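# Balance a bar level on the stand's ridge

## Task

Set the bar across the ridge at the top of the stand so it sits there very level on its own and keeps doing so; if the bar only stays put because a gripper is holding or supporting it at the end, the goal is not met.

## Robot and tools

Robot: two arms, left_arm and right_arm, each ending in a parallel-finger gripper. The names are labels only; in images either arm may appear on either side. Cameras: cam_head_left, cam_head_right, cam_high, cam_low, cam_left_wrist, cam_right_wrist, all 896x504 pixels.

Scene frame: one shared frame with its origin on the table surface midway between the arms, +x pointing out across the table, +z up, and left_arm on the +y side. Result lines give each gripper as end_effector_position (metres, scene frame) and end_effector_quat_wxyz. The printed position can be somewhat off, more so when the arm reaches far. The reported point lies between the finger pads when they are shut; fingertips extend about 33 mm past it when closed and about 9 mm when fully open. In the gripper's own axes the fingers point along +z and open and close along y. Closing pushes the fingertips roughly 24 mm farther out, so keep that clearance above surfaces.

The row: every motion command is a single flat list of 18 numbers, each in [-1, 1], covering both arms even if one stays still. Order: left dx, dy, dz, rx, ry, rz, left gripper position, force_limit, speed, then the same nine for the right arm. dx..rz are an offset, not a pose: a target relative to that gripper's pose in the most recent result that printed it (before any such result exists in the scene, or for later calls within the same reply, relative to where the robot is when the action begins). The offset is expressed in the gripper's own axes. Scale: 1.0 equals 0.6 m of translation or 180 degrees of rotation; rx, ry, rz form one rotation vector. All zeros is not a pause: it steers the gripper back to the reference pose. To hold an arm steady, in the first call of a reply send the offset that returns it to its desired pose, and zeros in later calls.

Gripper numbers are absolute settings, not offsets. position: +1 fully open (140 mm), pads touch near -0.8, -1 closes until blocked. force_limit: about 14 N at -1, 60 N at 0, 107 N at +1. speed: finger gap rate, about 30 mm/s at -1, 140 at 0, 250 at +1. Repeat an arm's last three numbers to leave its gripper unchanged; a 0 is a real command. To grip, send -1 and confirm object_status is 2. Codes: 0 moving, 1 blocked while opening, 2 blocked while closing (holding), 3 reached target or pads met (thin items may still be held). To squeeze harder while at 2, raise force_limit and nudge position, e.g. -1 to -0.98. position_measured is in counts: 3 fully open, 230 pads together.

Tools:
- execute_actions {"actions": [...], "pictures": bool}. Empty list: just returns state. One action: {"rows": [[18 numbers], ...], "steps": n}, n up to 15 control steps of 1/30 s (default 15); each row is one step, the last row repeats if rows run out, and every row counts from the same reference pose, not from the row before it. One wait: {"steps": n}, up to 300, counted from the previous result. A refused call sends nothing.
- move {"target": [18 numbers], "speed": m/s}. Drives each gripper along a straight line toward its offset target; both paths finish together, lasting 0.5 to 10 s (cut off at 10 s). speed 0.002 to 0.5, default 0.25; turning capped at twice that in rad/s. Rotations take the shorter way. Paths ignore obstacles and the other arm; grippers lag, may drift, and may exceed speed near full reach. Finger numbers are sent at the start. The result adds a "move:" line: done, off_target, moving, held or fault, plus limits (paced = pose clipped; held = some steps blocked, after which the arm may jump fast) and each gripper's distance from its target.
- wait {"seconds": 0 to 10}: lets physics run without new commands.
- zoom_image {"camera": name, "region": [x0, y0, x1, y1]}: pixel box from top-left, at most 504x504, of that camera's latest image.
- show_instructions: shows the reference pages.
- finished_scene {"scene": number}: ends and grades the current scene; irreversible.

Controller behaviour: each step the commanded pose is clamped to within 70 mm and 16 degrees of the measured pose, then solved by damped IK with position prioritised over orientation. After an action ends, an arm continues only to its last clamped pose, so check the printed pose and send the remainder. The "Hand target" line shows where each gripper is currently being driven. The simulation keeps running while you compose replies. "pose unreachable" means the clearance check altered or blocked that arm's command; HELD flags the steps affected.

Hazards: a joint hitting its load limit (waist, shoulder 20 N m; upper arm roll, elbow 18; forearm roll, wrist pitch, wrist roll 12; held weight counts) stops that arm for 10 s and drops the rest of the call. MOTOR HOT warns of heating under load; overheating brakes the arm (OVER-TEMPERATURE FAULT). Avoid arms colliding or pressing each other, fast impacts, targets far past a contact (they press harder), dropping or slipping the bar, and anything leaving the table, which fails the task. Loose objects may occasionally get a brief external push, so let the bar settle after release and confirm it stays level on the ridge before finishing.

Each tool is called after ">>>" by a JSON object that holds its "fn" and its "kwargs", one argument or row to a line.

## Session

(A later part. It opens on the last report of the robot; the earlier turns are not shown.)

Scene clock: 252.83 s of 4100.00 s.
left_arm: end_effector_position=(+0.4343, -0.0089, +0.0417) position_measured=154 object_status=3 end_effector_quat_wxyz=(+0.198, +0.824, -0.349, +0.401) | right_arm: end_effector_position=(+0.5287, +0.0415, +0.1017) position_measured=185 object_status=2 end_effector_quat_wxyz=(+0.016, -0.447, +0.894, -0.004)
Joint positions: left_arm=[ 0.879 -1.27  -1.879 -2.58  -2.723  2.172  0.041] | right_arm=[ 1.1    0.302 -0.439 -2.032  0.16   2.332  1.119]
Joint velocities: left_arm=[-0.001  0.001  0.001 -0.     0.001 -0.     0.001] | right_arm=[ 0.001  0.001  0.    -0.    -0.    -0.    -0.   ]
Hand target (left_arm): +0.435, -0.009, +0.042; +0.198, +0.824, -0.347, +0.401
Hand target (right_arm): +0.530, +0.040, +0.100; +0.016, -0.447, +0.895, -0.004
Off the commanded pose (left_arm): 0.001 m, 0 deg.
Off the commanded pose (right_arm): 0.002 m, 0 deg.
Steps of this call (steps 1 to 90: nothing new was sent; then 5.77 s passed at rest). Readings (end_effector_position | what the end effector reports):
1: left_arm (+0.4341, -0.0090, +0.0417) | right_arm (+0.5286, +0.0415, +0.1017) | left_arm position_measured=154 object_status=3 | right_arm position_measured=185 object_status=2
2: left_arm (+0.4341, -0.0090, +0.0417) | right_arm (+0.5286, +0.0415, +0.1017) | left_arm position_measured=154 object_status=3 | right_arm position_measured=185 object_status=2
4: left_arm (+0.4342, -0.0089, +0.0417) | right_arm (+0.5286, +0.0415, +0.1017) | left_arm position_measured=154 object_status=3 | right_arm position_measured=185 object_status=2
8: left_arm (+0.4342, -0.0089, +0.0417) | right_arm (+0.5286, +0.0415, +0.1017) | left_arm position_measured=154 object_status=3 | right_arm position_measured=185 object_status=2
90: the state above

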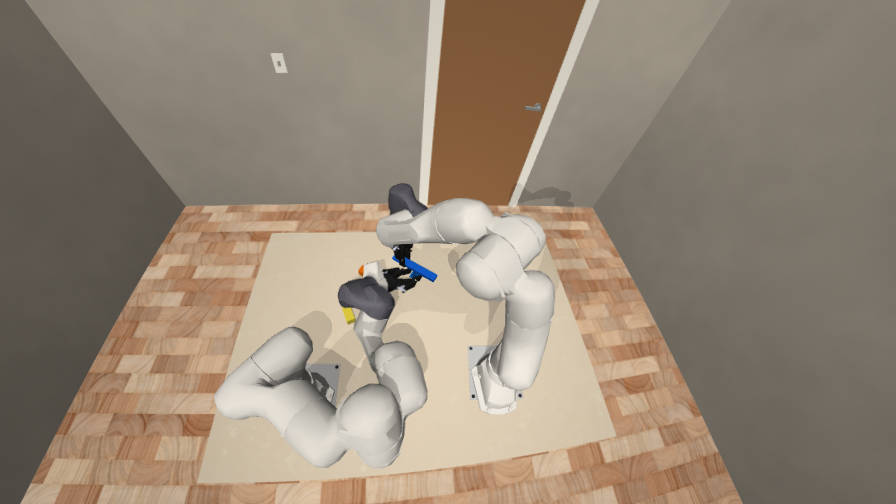

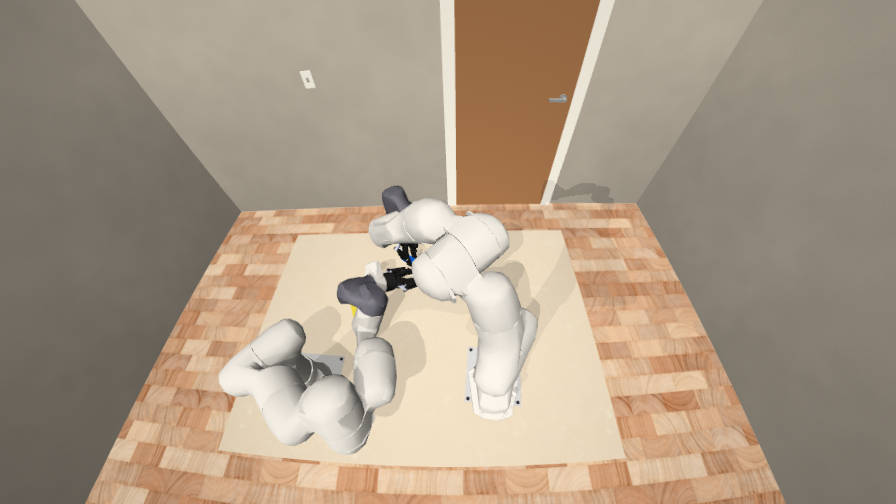

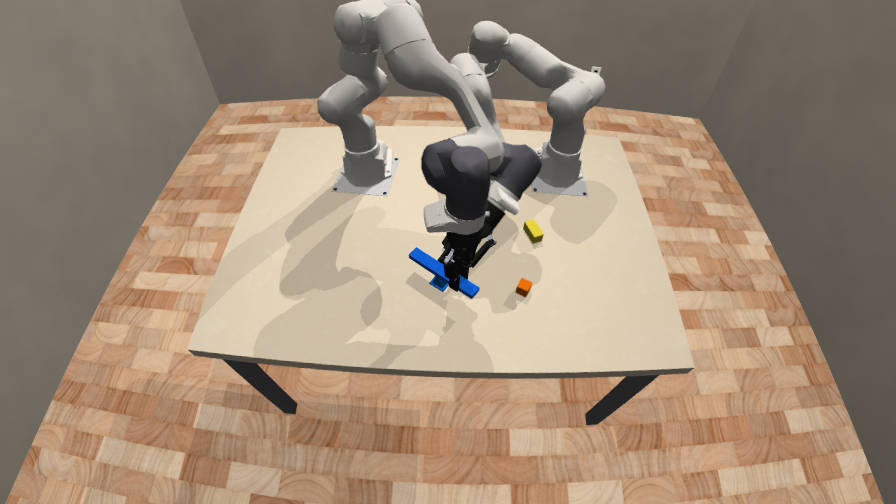

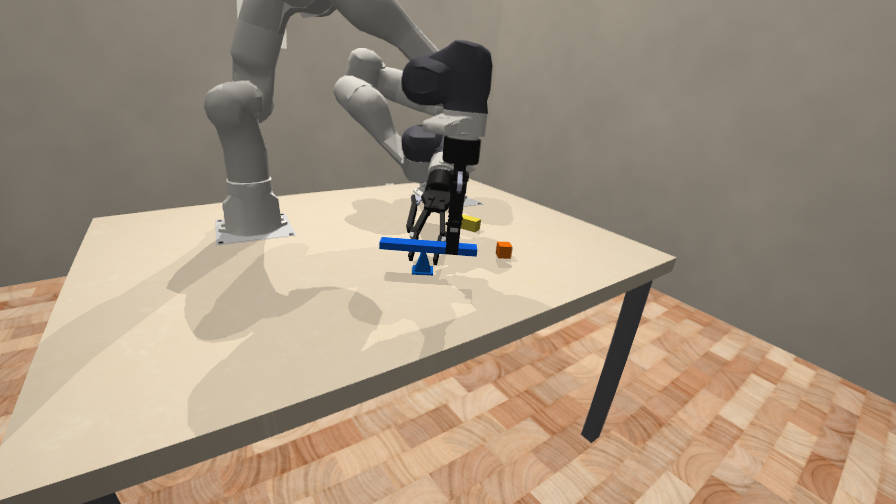

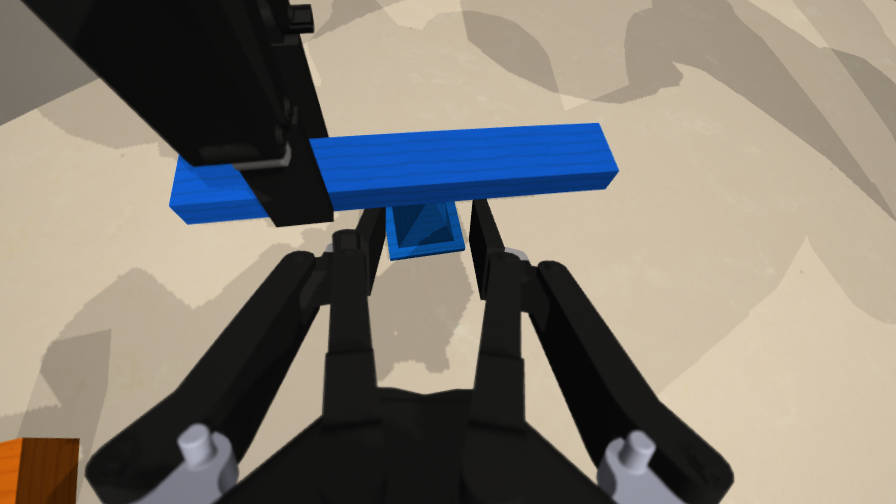

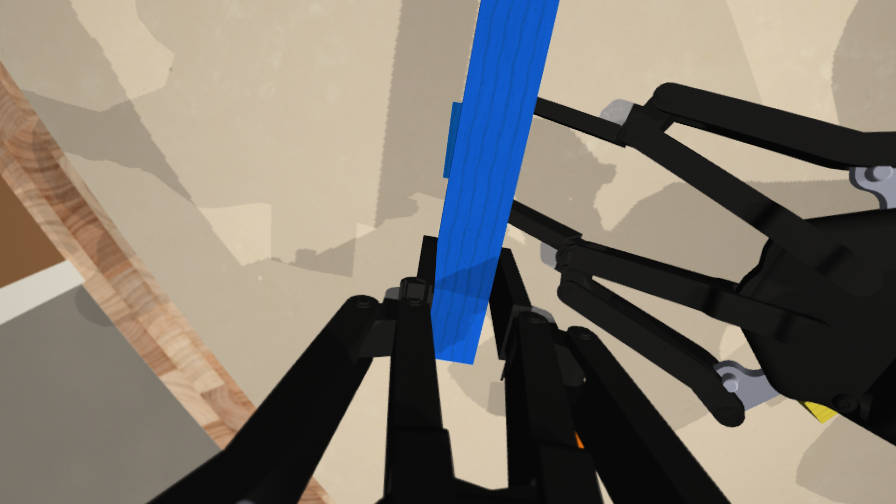

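>>> {"fn": "move", "kwargs": {
  "target": [0.0045,0,-0.003,0,0,0,-0.2,-0.8,-0.8,0,0,0,0,0,0,-1,0.1,-0.5],
  "speed": 0.01
}}

>>> {"fn": "move", "kwargs": {
  "target": [0,0,0,0,0,0,-0.2,-0.8,-0.8,0,0,0,0,0,0,-0.4,0.1,-1],
  "speed": 0.01
}}

>>> {"fn": "zoom_image", "kwargs": {
  "camera": "cam_low",
  "region": [360,200,490,290]
}}

Scene clock: 255.53 s of 4100.00 s.
left_arm: end_effector_position=(+0.4344, -0.0089, +0.0435) position_measured=154 object_status=3 end_effector_quat_wxyz=(+0.198, +0.823, -0.350, +0.401) | right_arm: end_effector_position=(+0.5288, +0.0415, +0.1018) position_measured=185 object_status=2 end_effector_quat_wxyz=(+0.016, -0.447, +0.894, -0.004)
Joint positions: left_arm=[ 0.878 -1.267 -1.874 -2.582 -2.717  2.172  0.041] | right_arm=[ 1.1    0.302 -0.439 -2.032  0.16   2.332  1.119]
Joint velocities: left_arm=[0.001 0.004 0.001 0.    0.004 0.001 0.001] | right_arm=[-0.001  0.     0.001  0.     0.     0.001  0.001]
Hand target (left_arm): +0.435, -0.009, +0.045; +0.198, +0.824, -0.349, +0.401
Hand target (right_arm): +0.529, +0.041, +0.102; +0.016, -0.447, +0.894, -0.004
Off the commanded pose (left_arm): 0.001 m, 0 deg.
Off the commanded pose (right_arm): 0.000 m, 0 deg.
move: done

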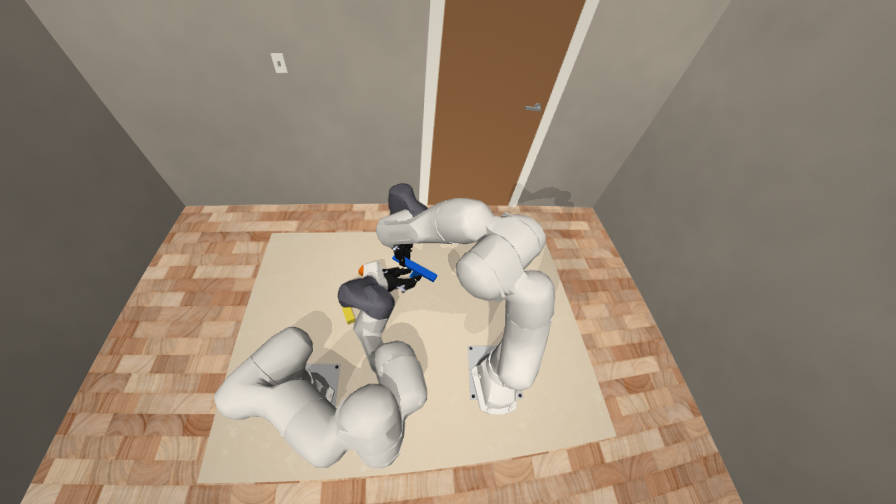

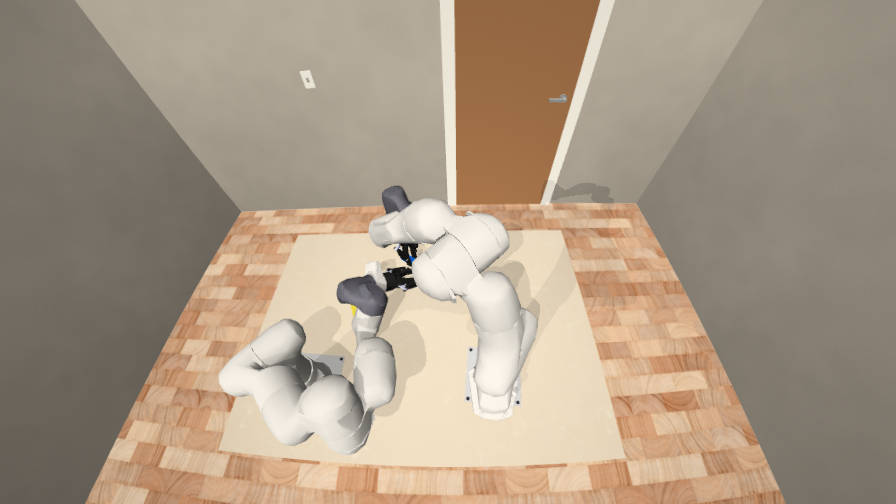

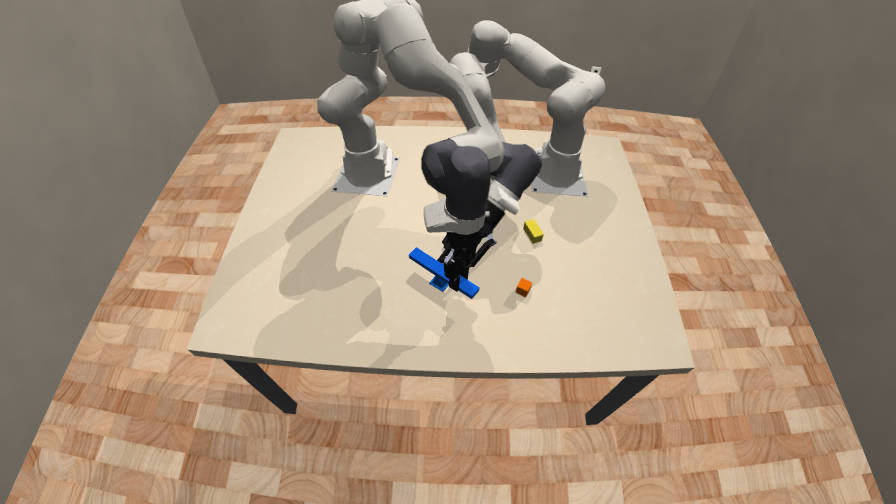

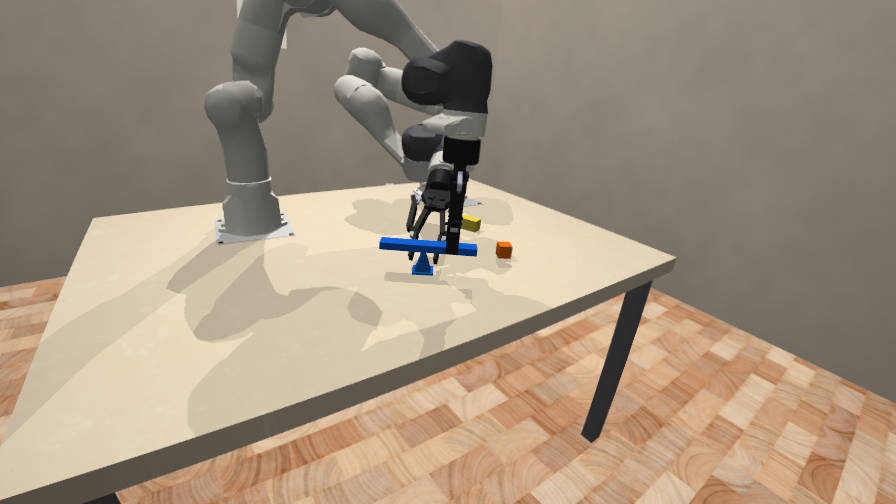

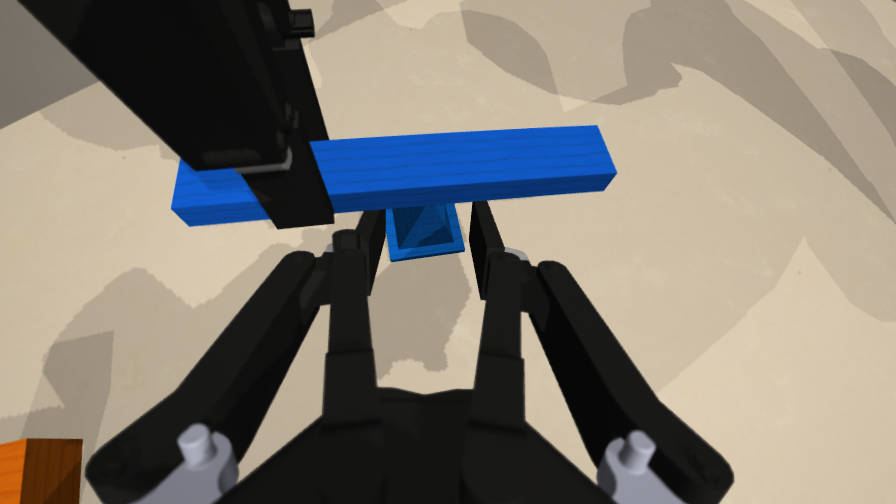

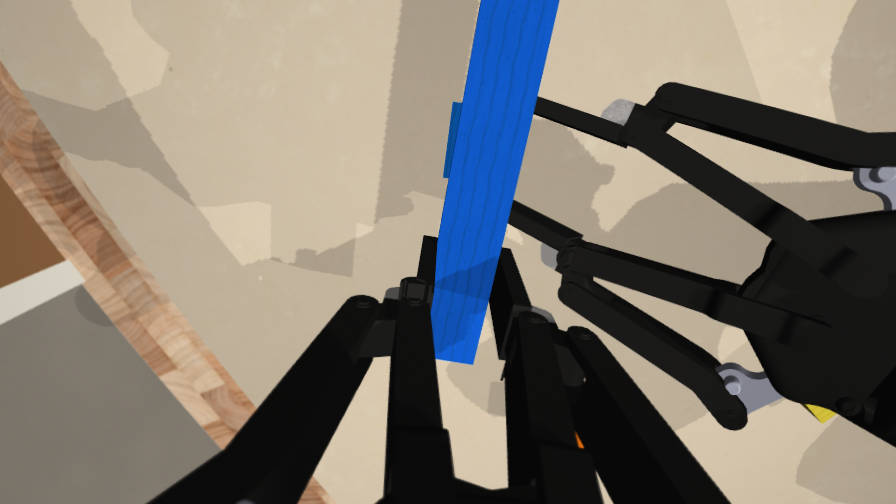

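Scene clock: 256.03 s of 4100.00 s.
left_arm: end_effector_position=(+0.4344, -0.0089, +0.0435) position_measured=154 object_status=3 end_effector_quat_wxyz=(+0.198, +0.823, -0.350, +0.401) | right_arm: end_effector_position=(+0.5288, +0.0415, +0.1018) position_measured=179 object_status=3 end_effector_quat_wxyz=(+0.016, -0.447, +0.894, -0.004)
Joint positions: left_arm=[ 0.878 -1.267 -1.874 -2.582 -2.717  2.172  0.041] | right_arm=[ 1.1    0.302 -0.439 -2.032  0.16   2.332  1.119]
Joint velocities: left_arm=[ 0.001 -0.001  0.     0.     0.001  0.     0.002] | right_arm=[-0.001 -0.    -0.001  0.     0.002  0.001 -0.001]
Hand target (left_arm): +0.434, -0.009, +0.044; +0.198, +0.823, -0.350, +0.401
Hand target (right_arm): +0.529, +0.041, +0.102; +0.016, -0.447, +0.894, -0.004
Off the commanded pose (left_arm): 0.000 m, 0 deg.
Off the commanded pose (right_arm): 0.000 m, 0 deg.
move: done

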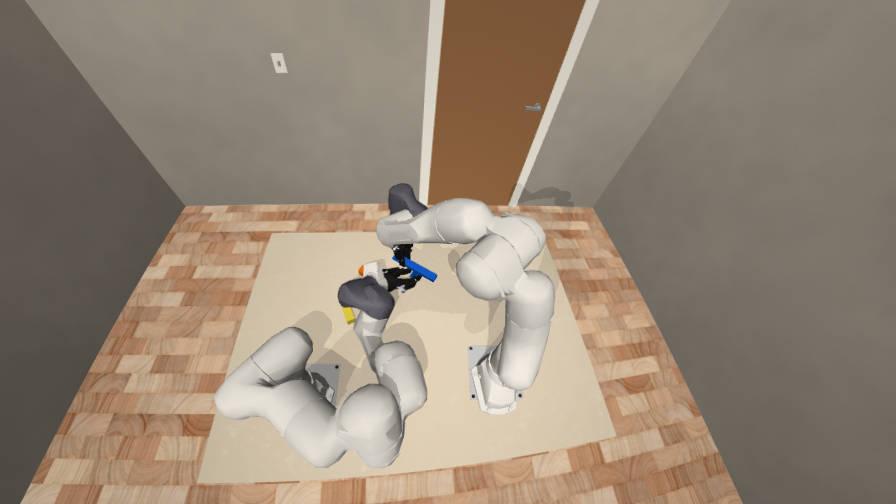

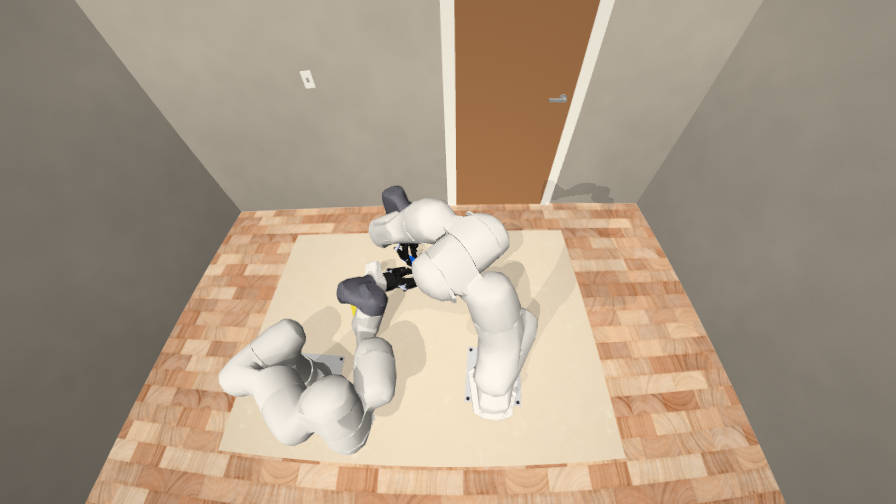

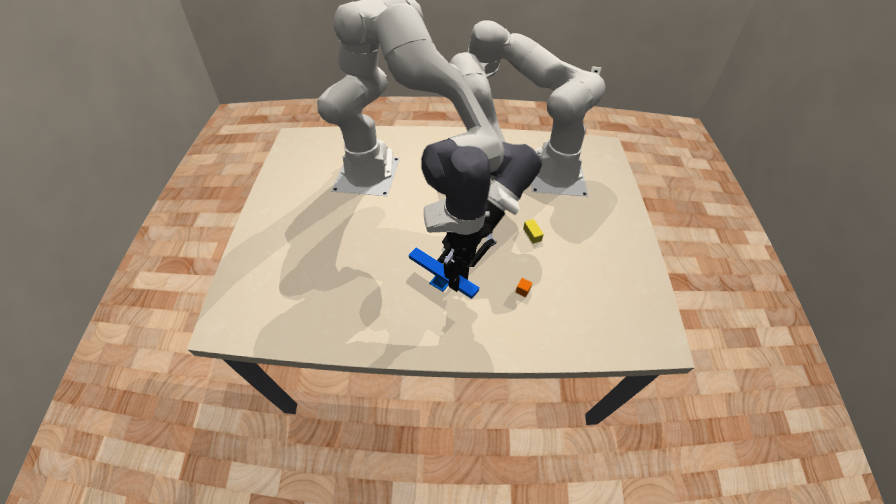

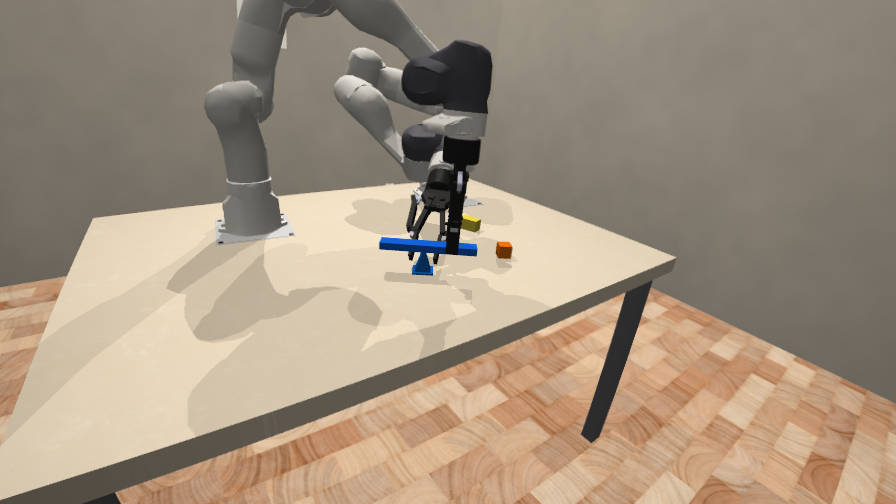

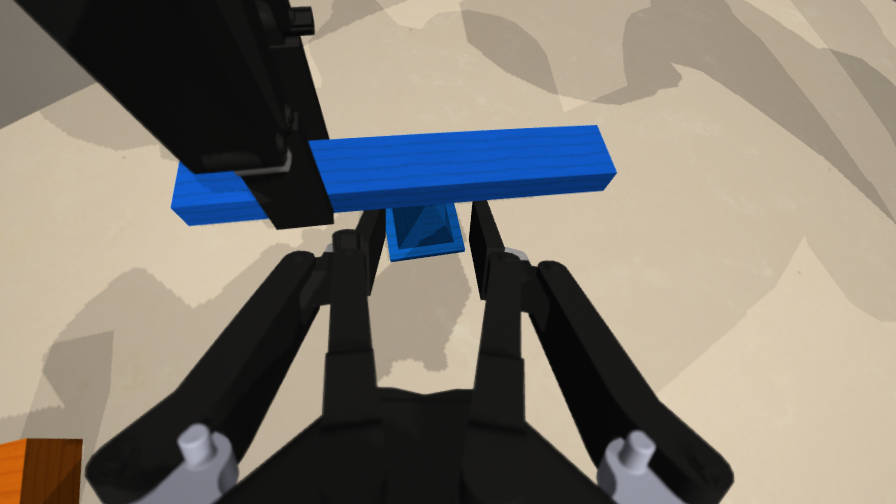

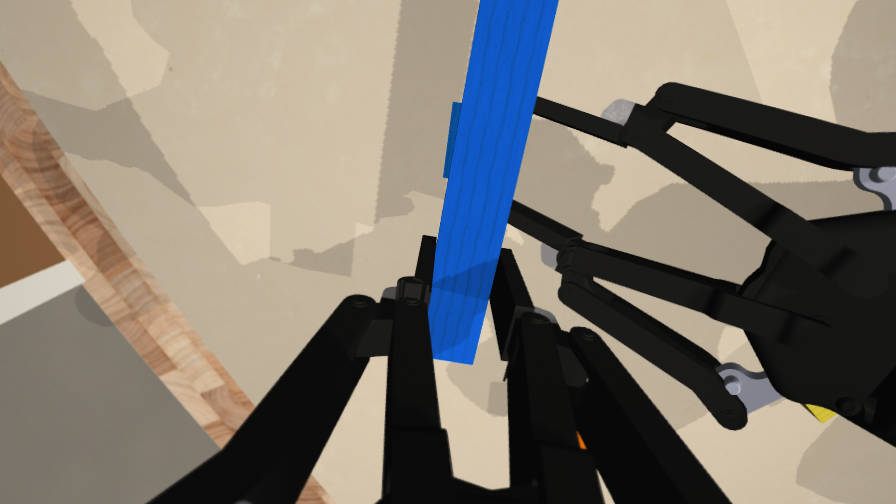

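Region (360, 200, 490, 290) of cam_low's 896x504 image, scaled by 3.877, with more detail than that image has; it fills the top 349 rows of this view, and the rest is white.

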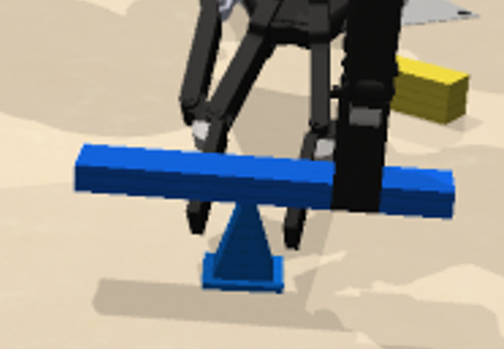

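Seems unmoved. Open a bit more and lower the catcher slightly.

>>> {"fn": "move", "kwargs": {
  "target": [-0.004,0,0.0027,0,0,0,-0.2,-0.8,-0.8,0,0,0,0,0,0,-0.3,0.1,-1],
  "speed": 0.005
}}

>>> {"fn": "zoom_image", "kwargs": {
  "camera": "cam_low",
  "region": [360,200,490,290]
}}

Scene clock: 258.90 s of 4100.00 s.
left_arm: end_effector_position=(+0.4335, -0.0081, +0.0403) position_measured=154 object_status=3 end_effector_quat_wxyz=(+0.197, +0.824, -0.350, +0.399) | right_arm: end_effector_position=(+0.5288, +0.0415, +0.1018) position_measured=167 object_status=3 end_effector_quat_wxyz=(+0.016, -0.447, +0.894, -0.004)
Joint positions: left_arm=[ 0.879 -1.269 -1.881 -2.581 -2.721  2.172  0.041] | right_arm=[ 1.1    0.302 -0.439 -2.032  0.16   2.332  1.119]
Joint velocities: left_arm=[ 0.    -0.001 -0.    -0.001 -0.002 -0.001 -0.   ] | right_arm=[-0.001 -0.     0.    -0.001  0.     0.001 -0.001]
Hand target (left_arm): +0.434, -0.009, +0.041; +0.198, +0.823, -0.350, +0.401
Hand target (right_arm): +0.529, +0.041, +0.102; +0.016, -0.447, +0.894, -0.004
Off the commanded pose (left_arm): 0.001 m, 0 deg.
Off the commanded pose (right_arm): 0.000 m, 0 deg.
move: done

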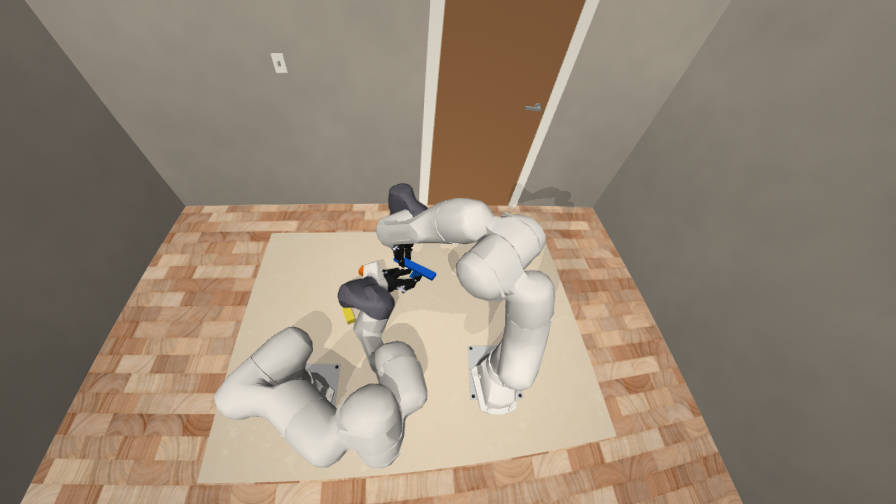

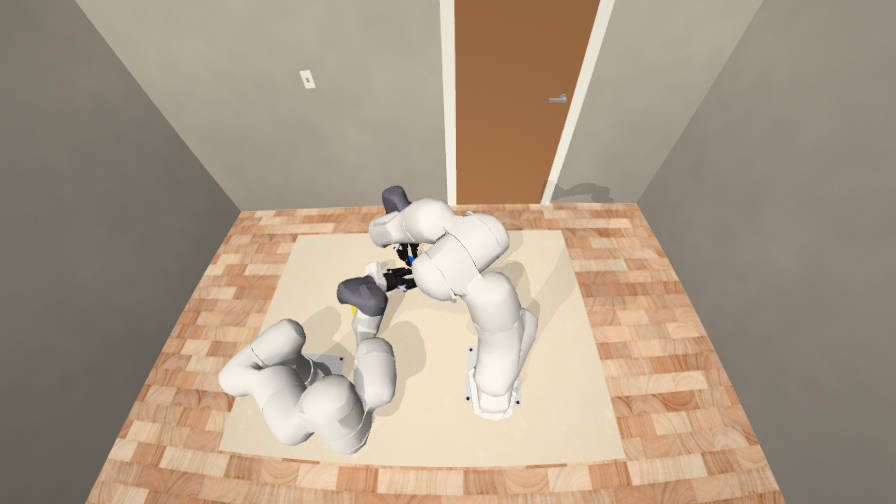

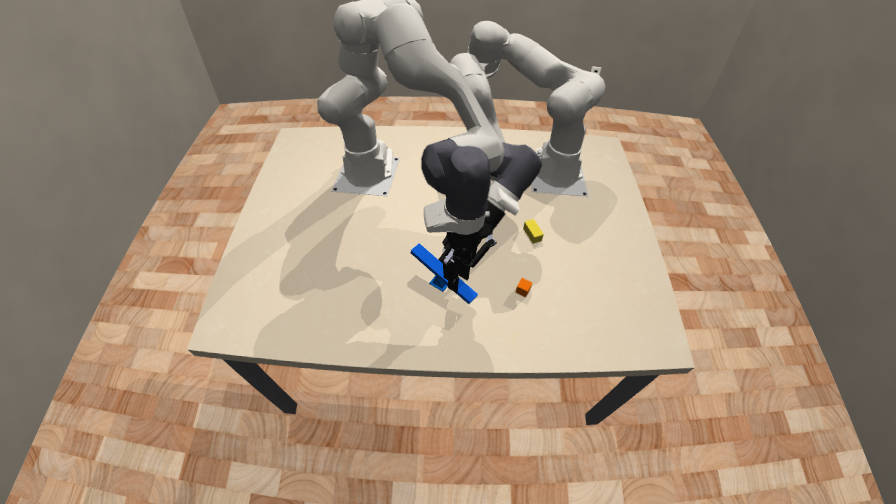

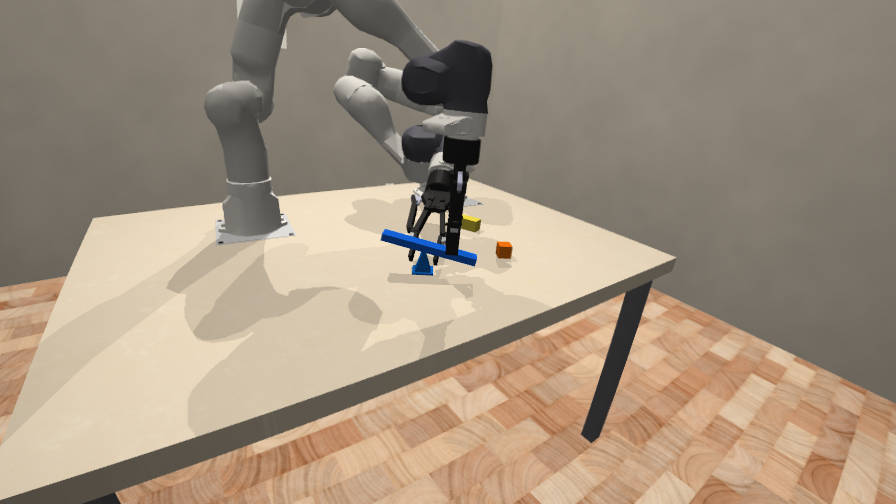

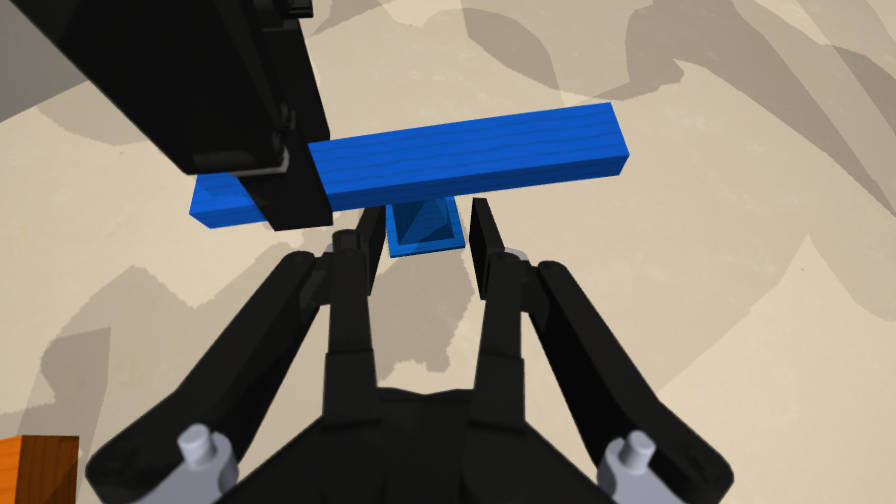

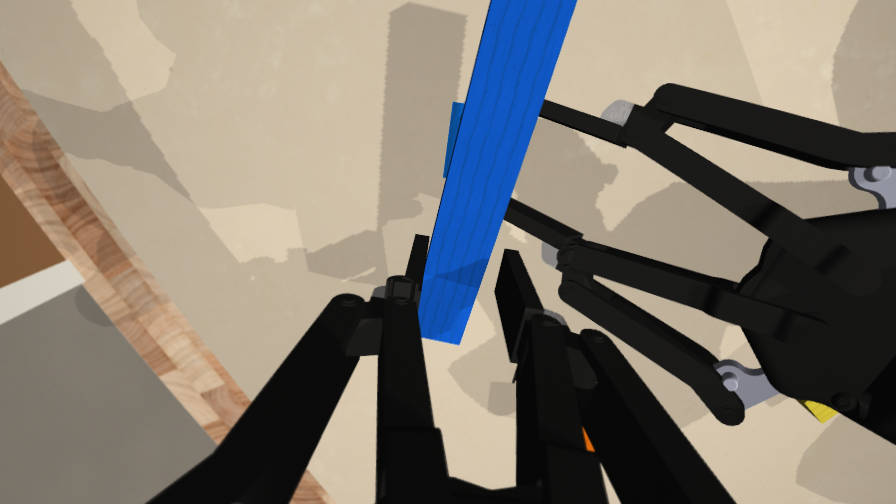

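Region (360, 200, 490, 290) of cam_low's 896x504 image, scaled by 3.877, with more detail than that image has; it fills the top 349 rows of this view, and the rest is white.

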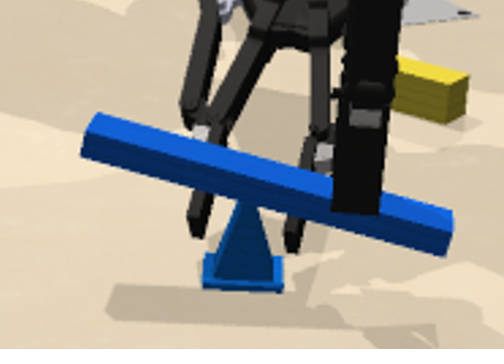

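>>> {"fn": "move", "kwargs": {
  "target": [0.0085,0,-0.005,0,0,0,-0.2,-0.8,-0.8,0,0,0,0,0,0,-0.38,0.1,-1],
  "speed": 0.005
}}

>>> {"fn": "zoom_image", "kwargs": {
  "camera": "cam_low",
  "region": [360,200,490,290]
}}

Scene clock: 263.10 s of 4100.00 s.
left_arm: end_effector_position=(+0.4330, -0.0093, +0.0444) position_measured=154 object_status=3 end_effector_quat_wxyz=(+0.198, +0.824, -0.351, +0.398) | right_arm: end_effector_position=(+0.5294, +0.0417, +0.1021) position_measured=177 object_status=3 end_effector_quat_wxyz=(+0.017, -0.447, +0.894, -0.004)
Joint positions: left_arm=[ 0.875 -1.262 -1.869 -2.583 -2.705  2.172  0.04 ] | right_arm=[ 1.1    0.302 -0.439 -2.032  0.16   2.334  1.119]
Joint velocities: left_arm=[ 0.     0.002  0.002 -0.     0.003  0.001 -0.   ] | right_arm=[-0.001 -0.001 -0.    -0.001 -0.002  0.001 -0.001]
Hand target (left_arm): +0.434, -0.009, +0.046; +0.197, +0.824, -0.350, +0.399
Hand target (right_arm): +0.529, +0.041, +0.102; +0.016, -0.447, +0.894, -0.004
Off the commanded pose (left_arm): 0.002 m, 0 deg.
Off the commanded pose (right_arm): 0.001 m, 0 deg.
move: done

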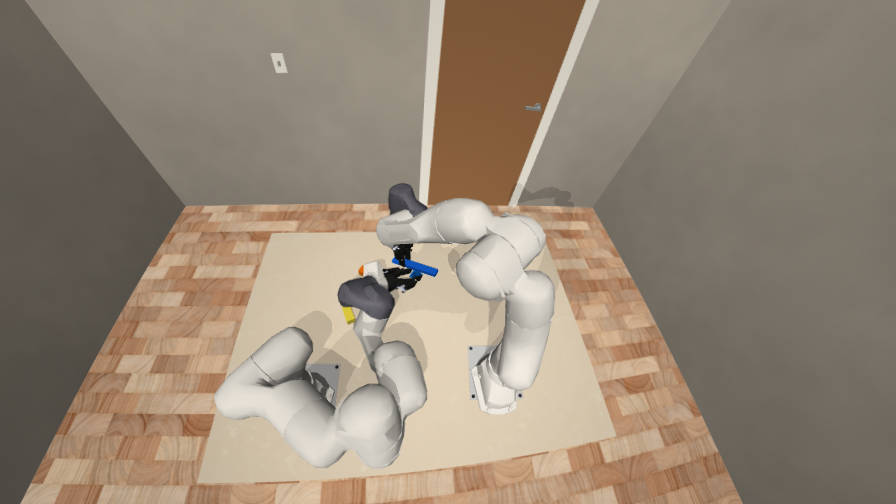

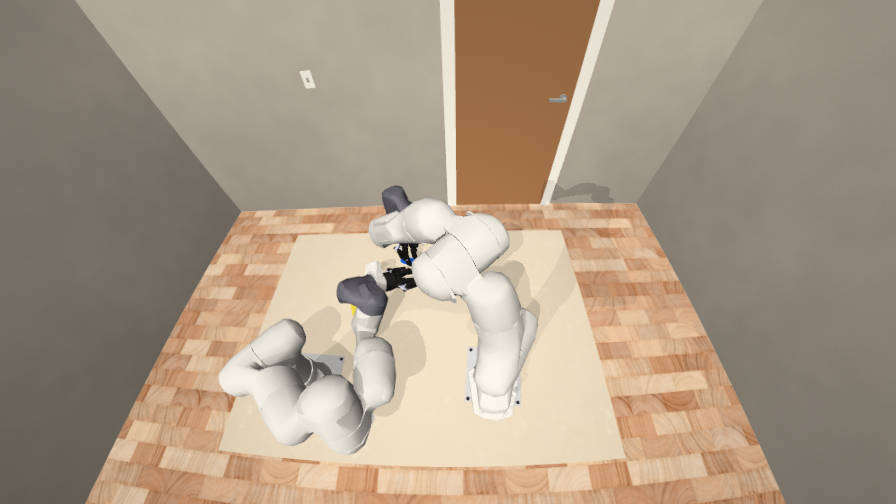

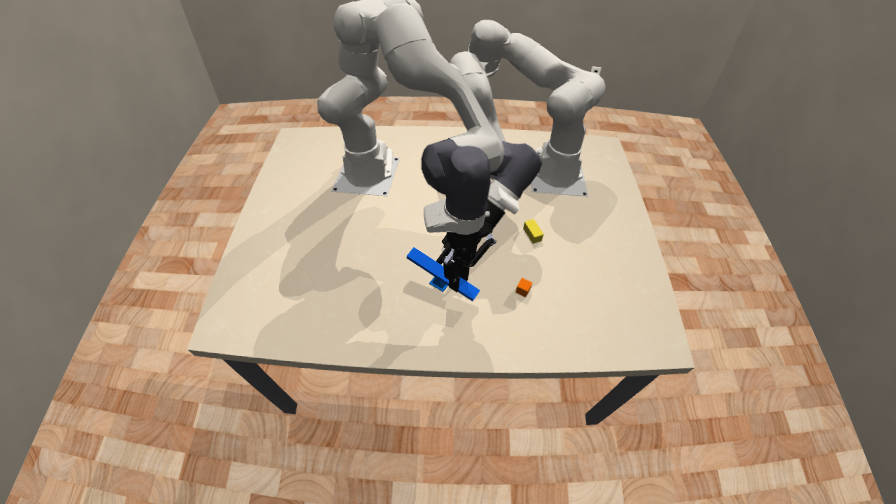

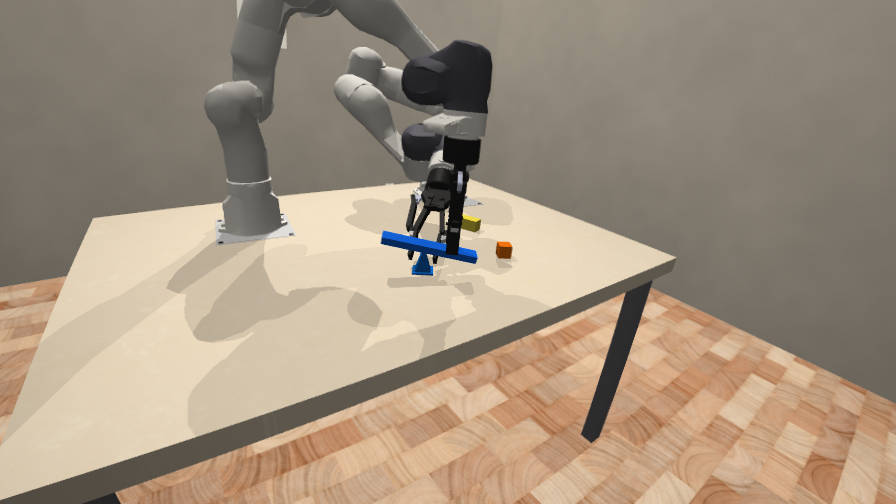

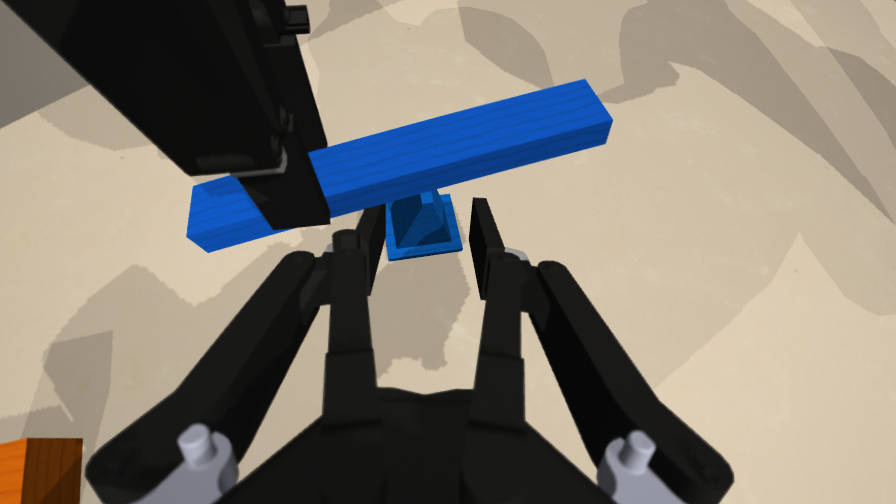

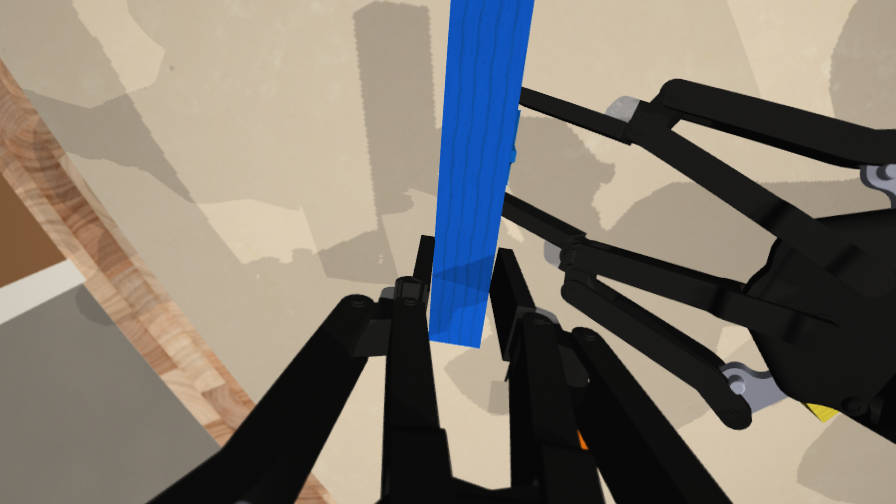

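Region (360, 200, 490, 290) of cam_low's 896x504 image, scaled by 3.877, with more detail than that image has; it fills the top 349 rows of this view, and the rest is white.

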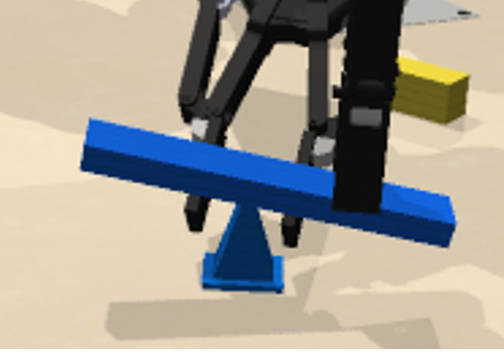

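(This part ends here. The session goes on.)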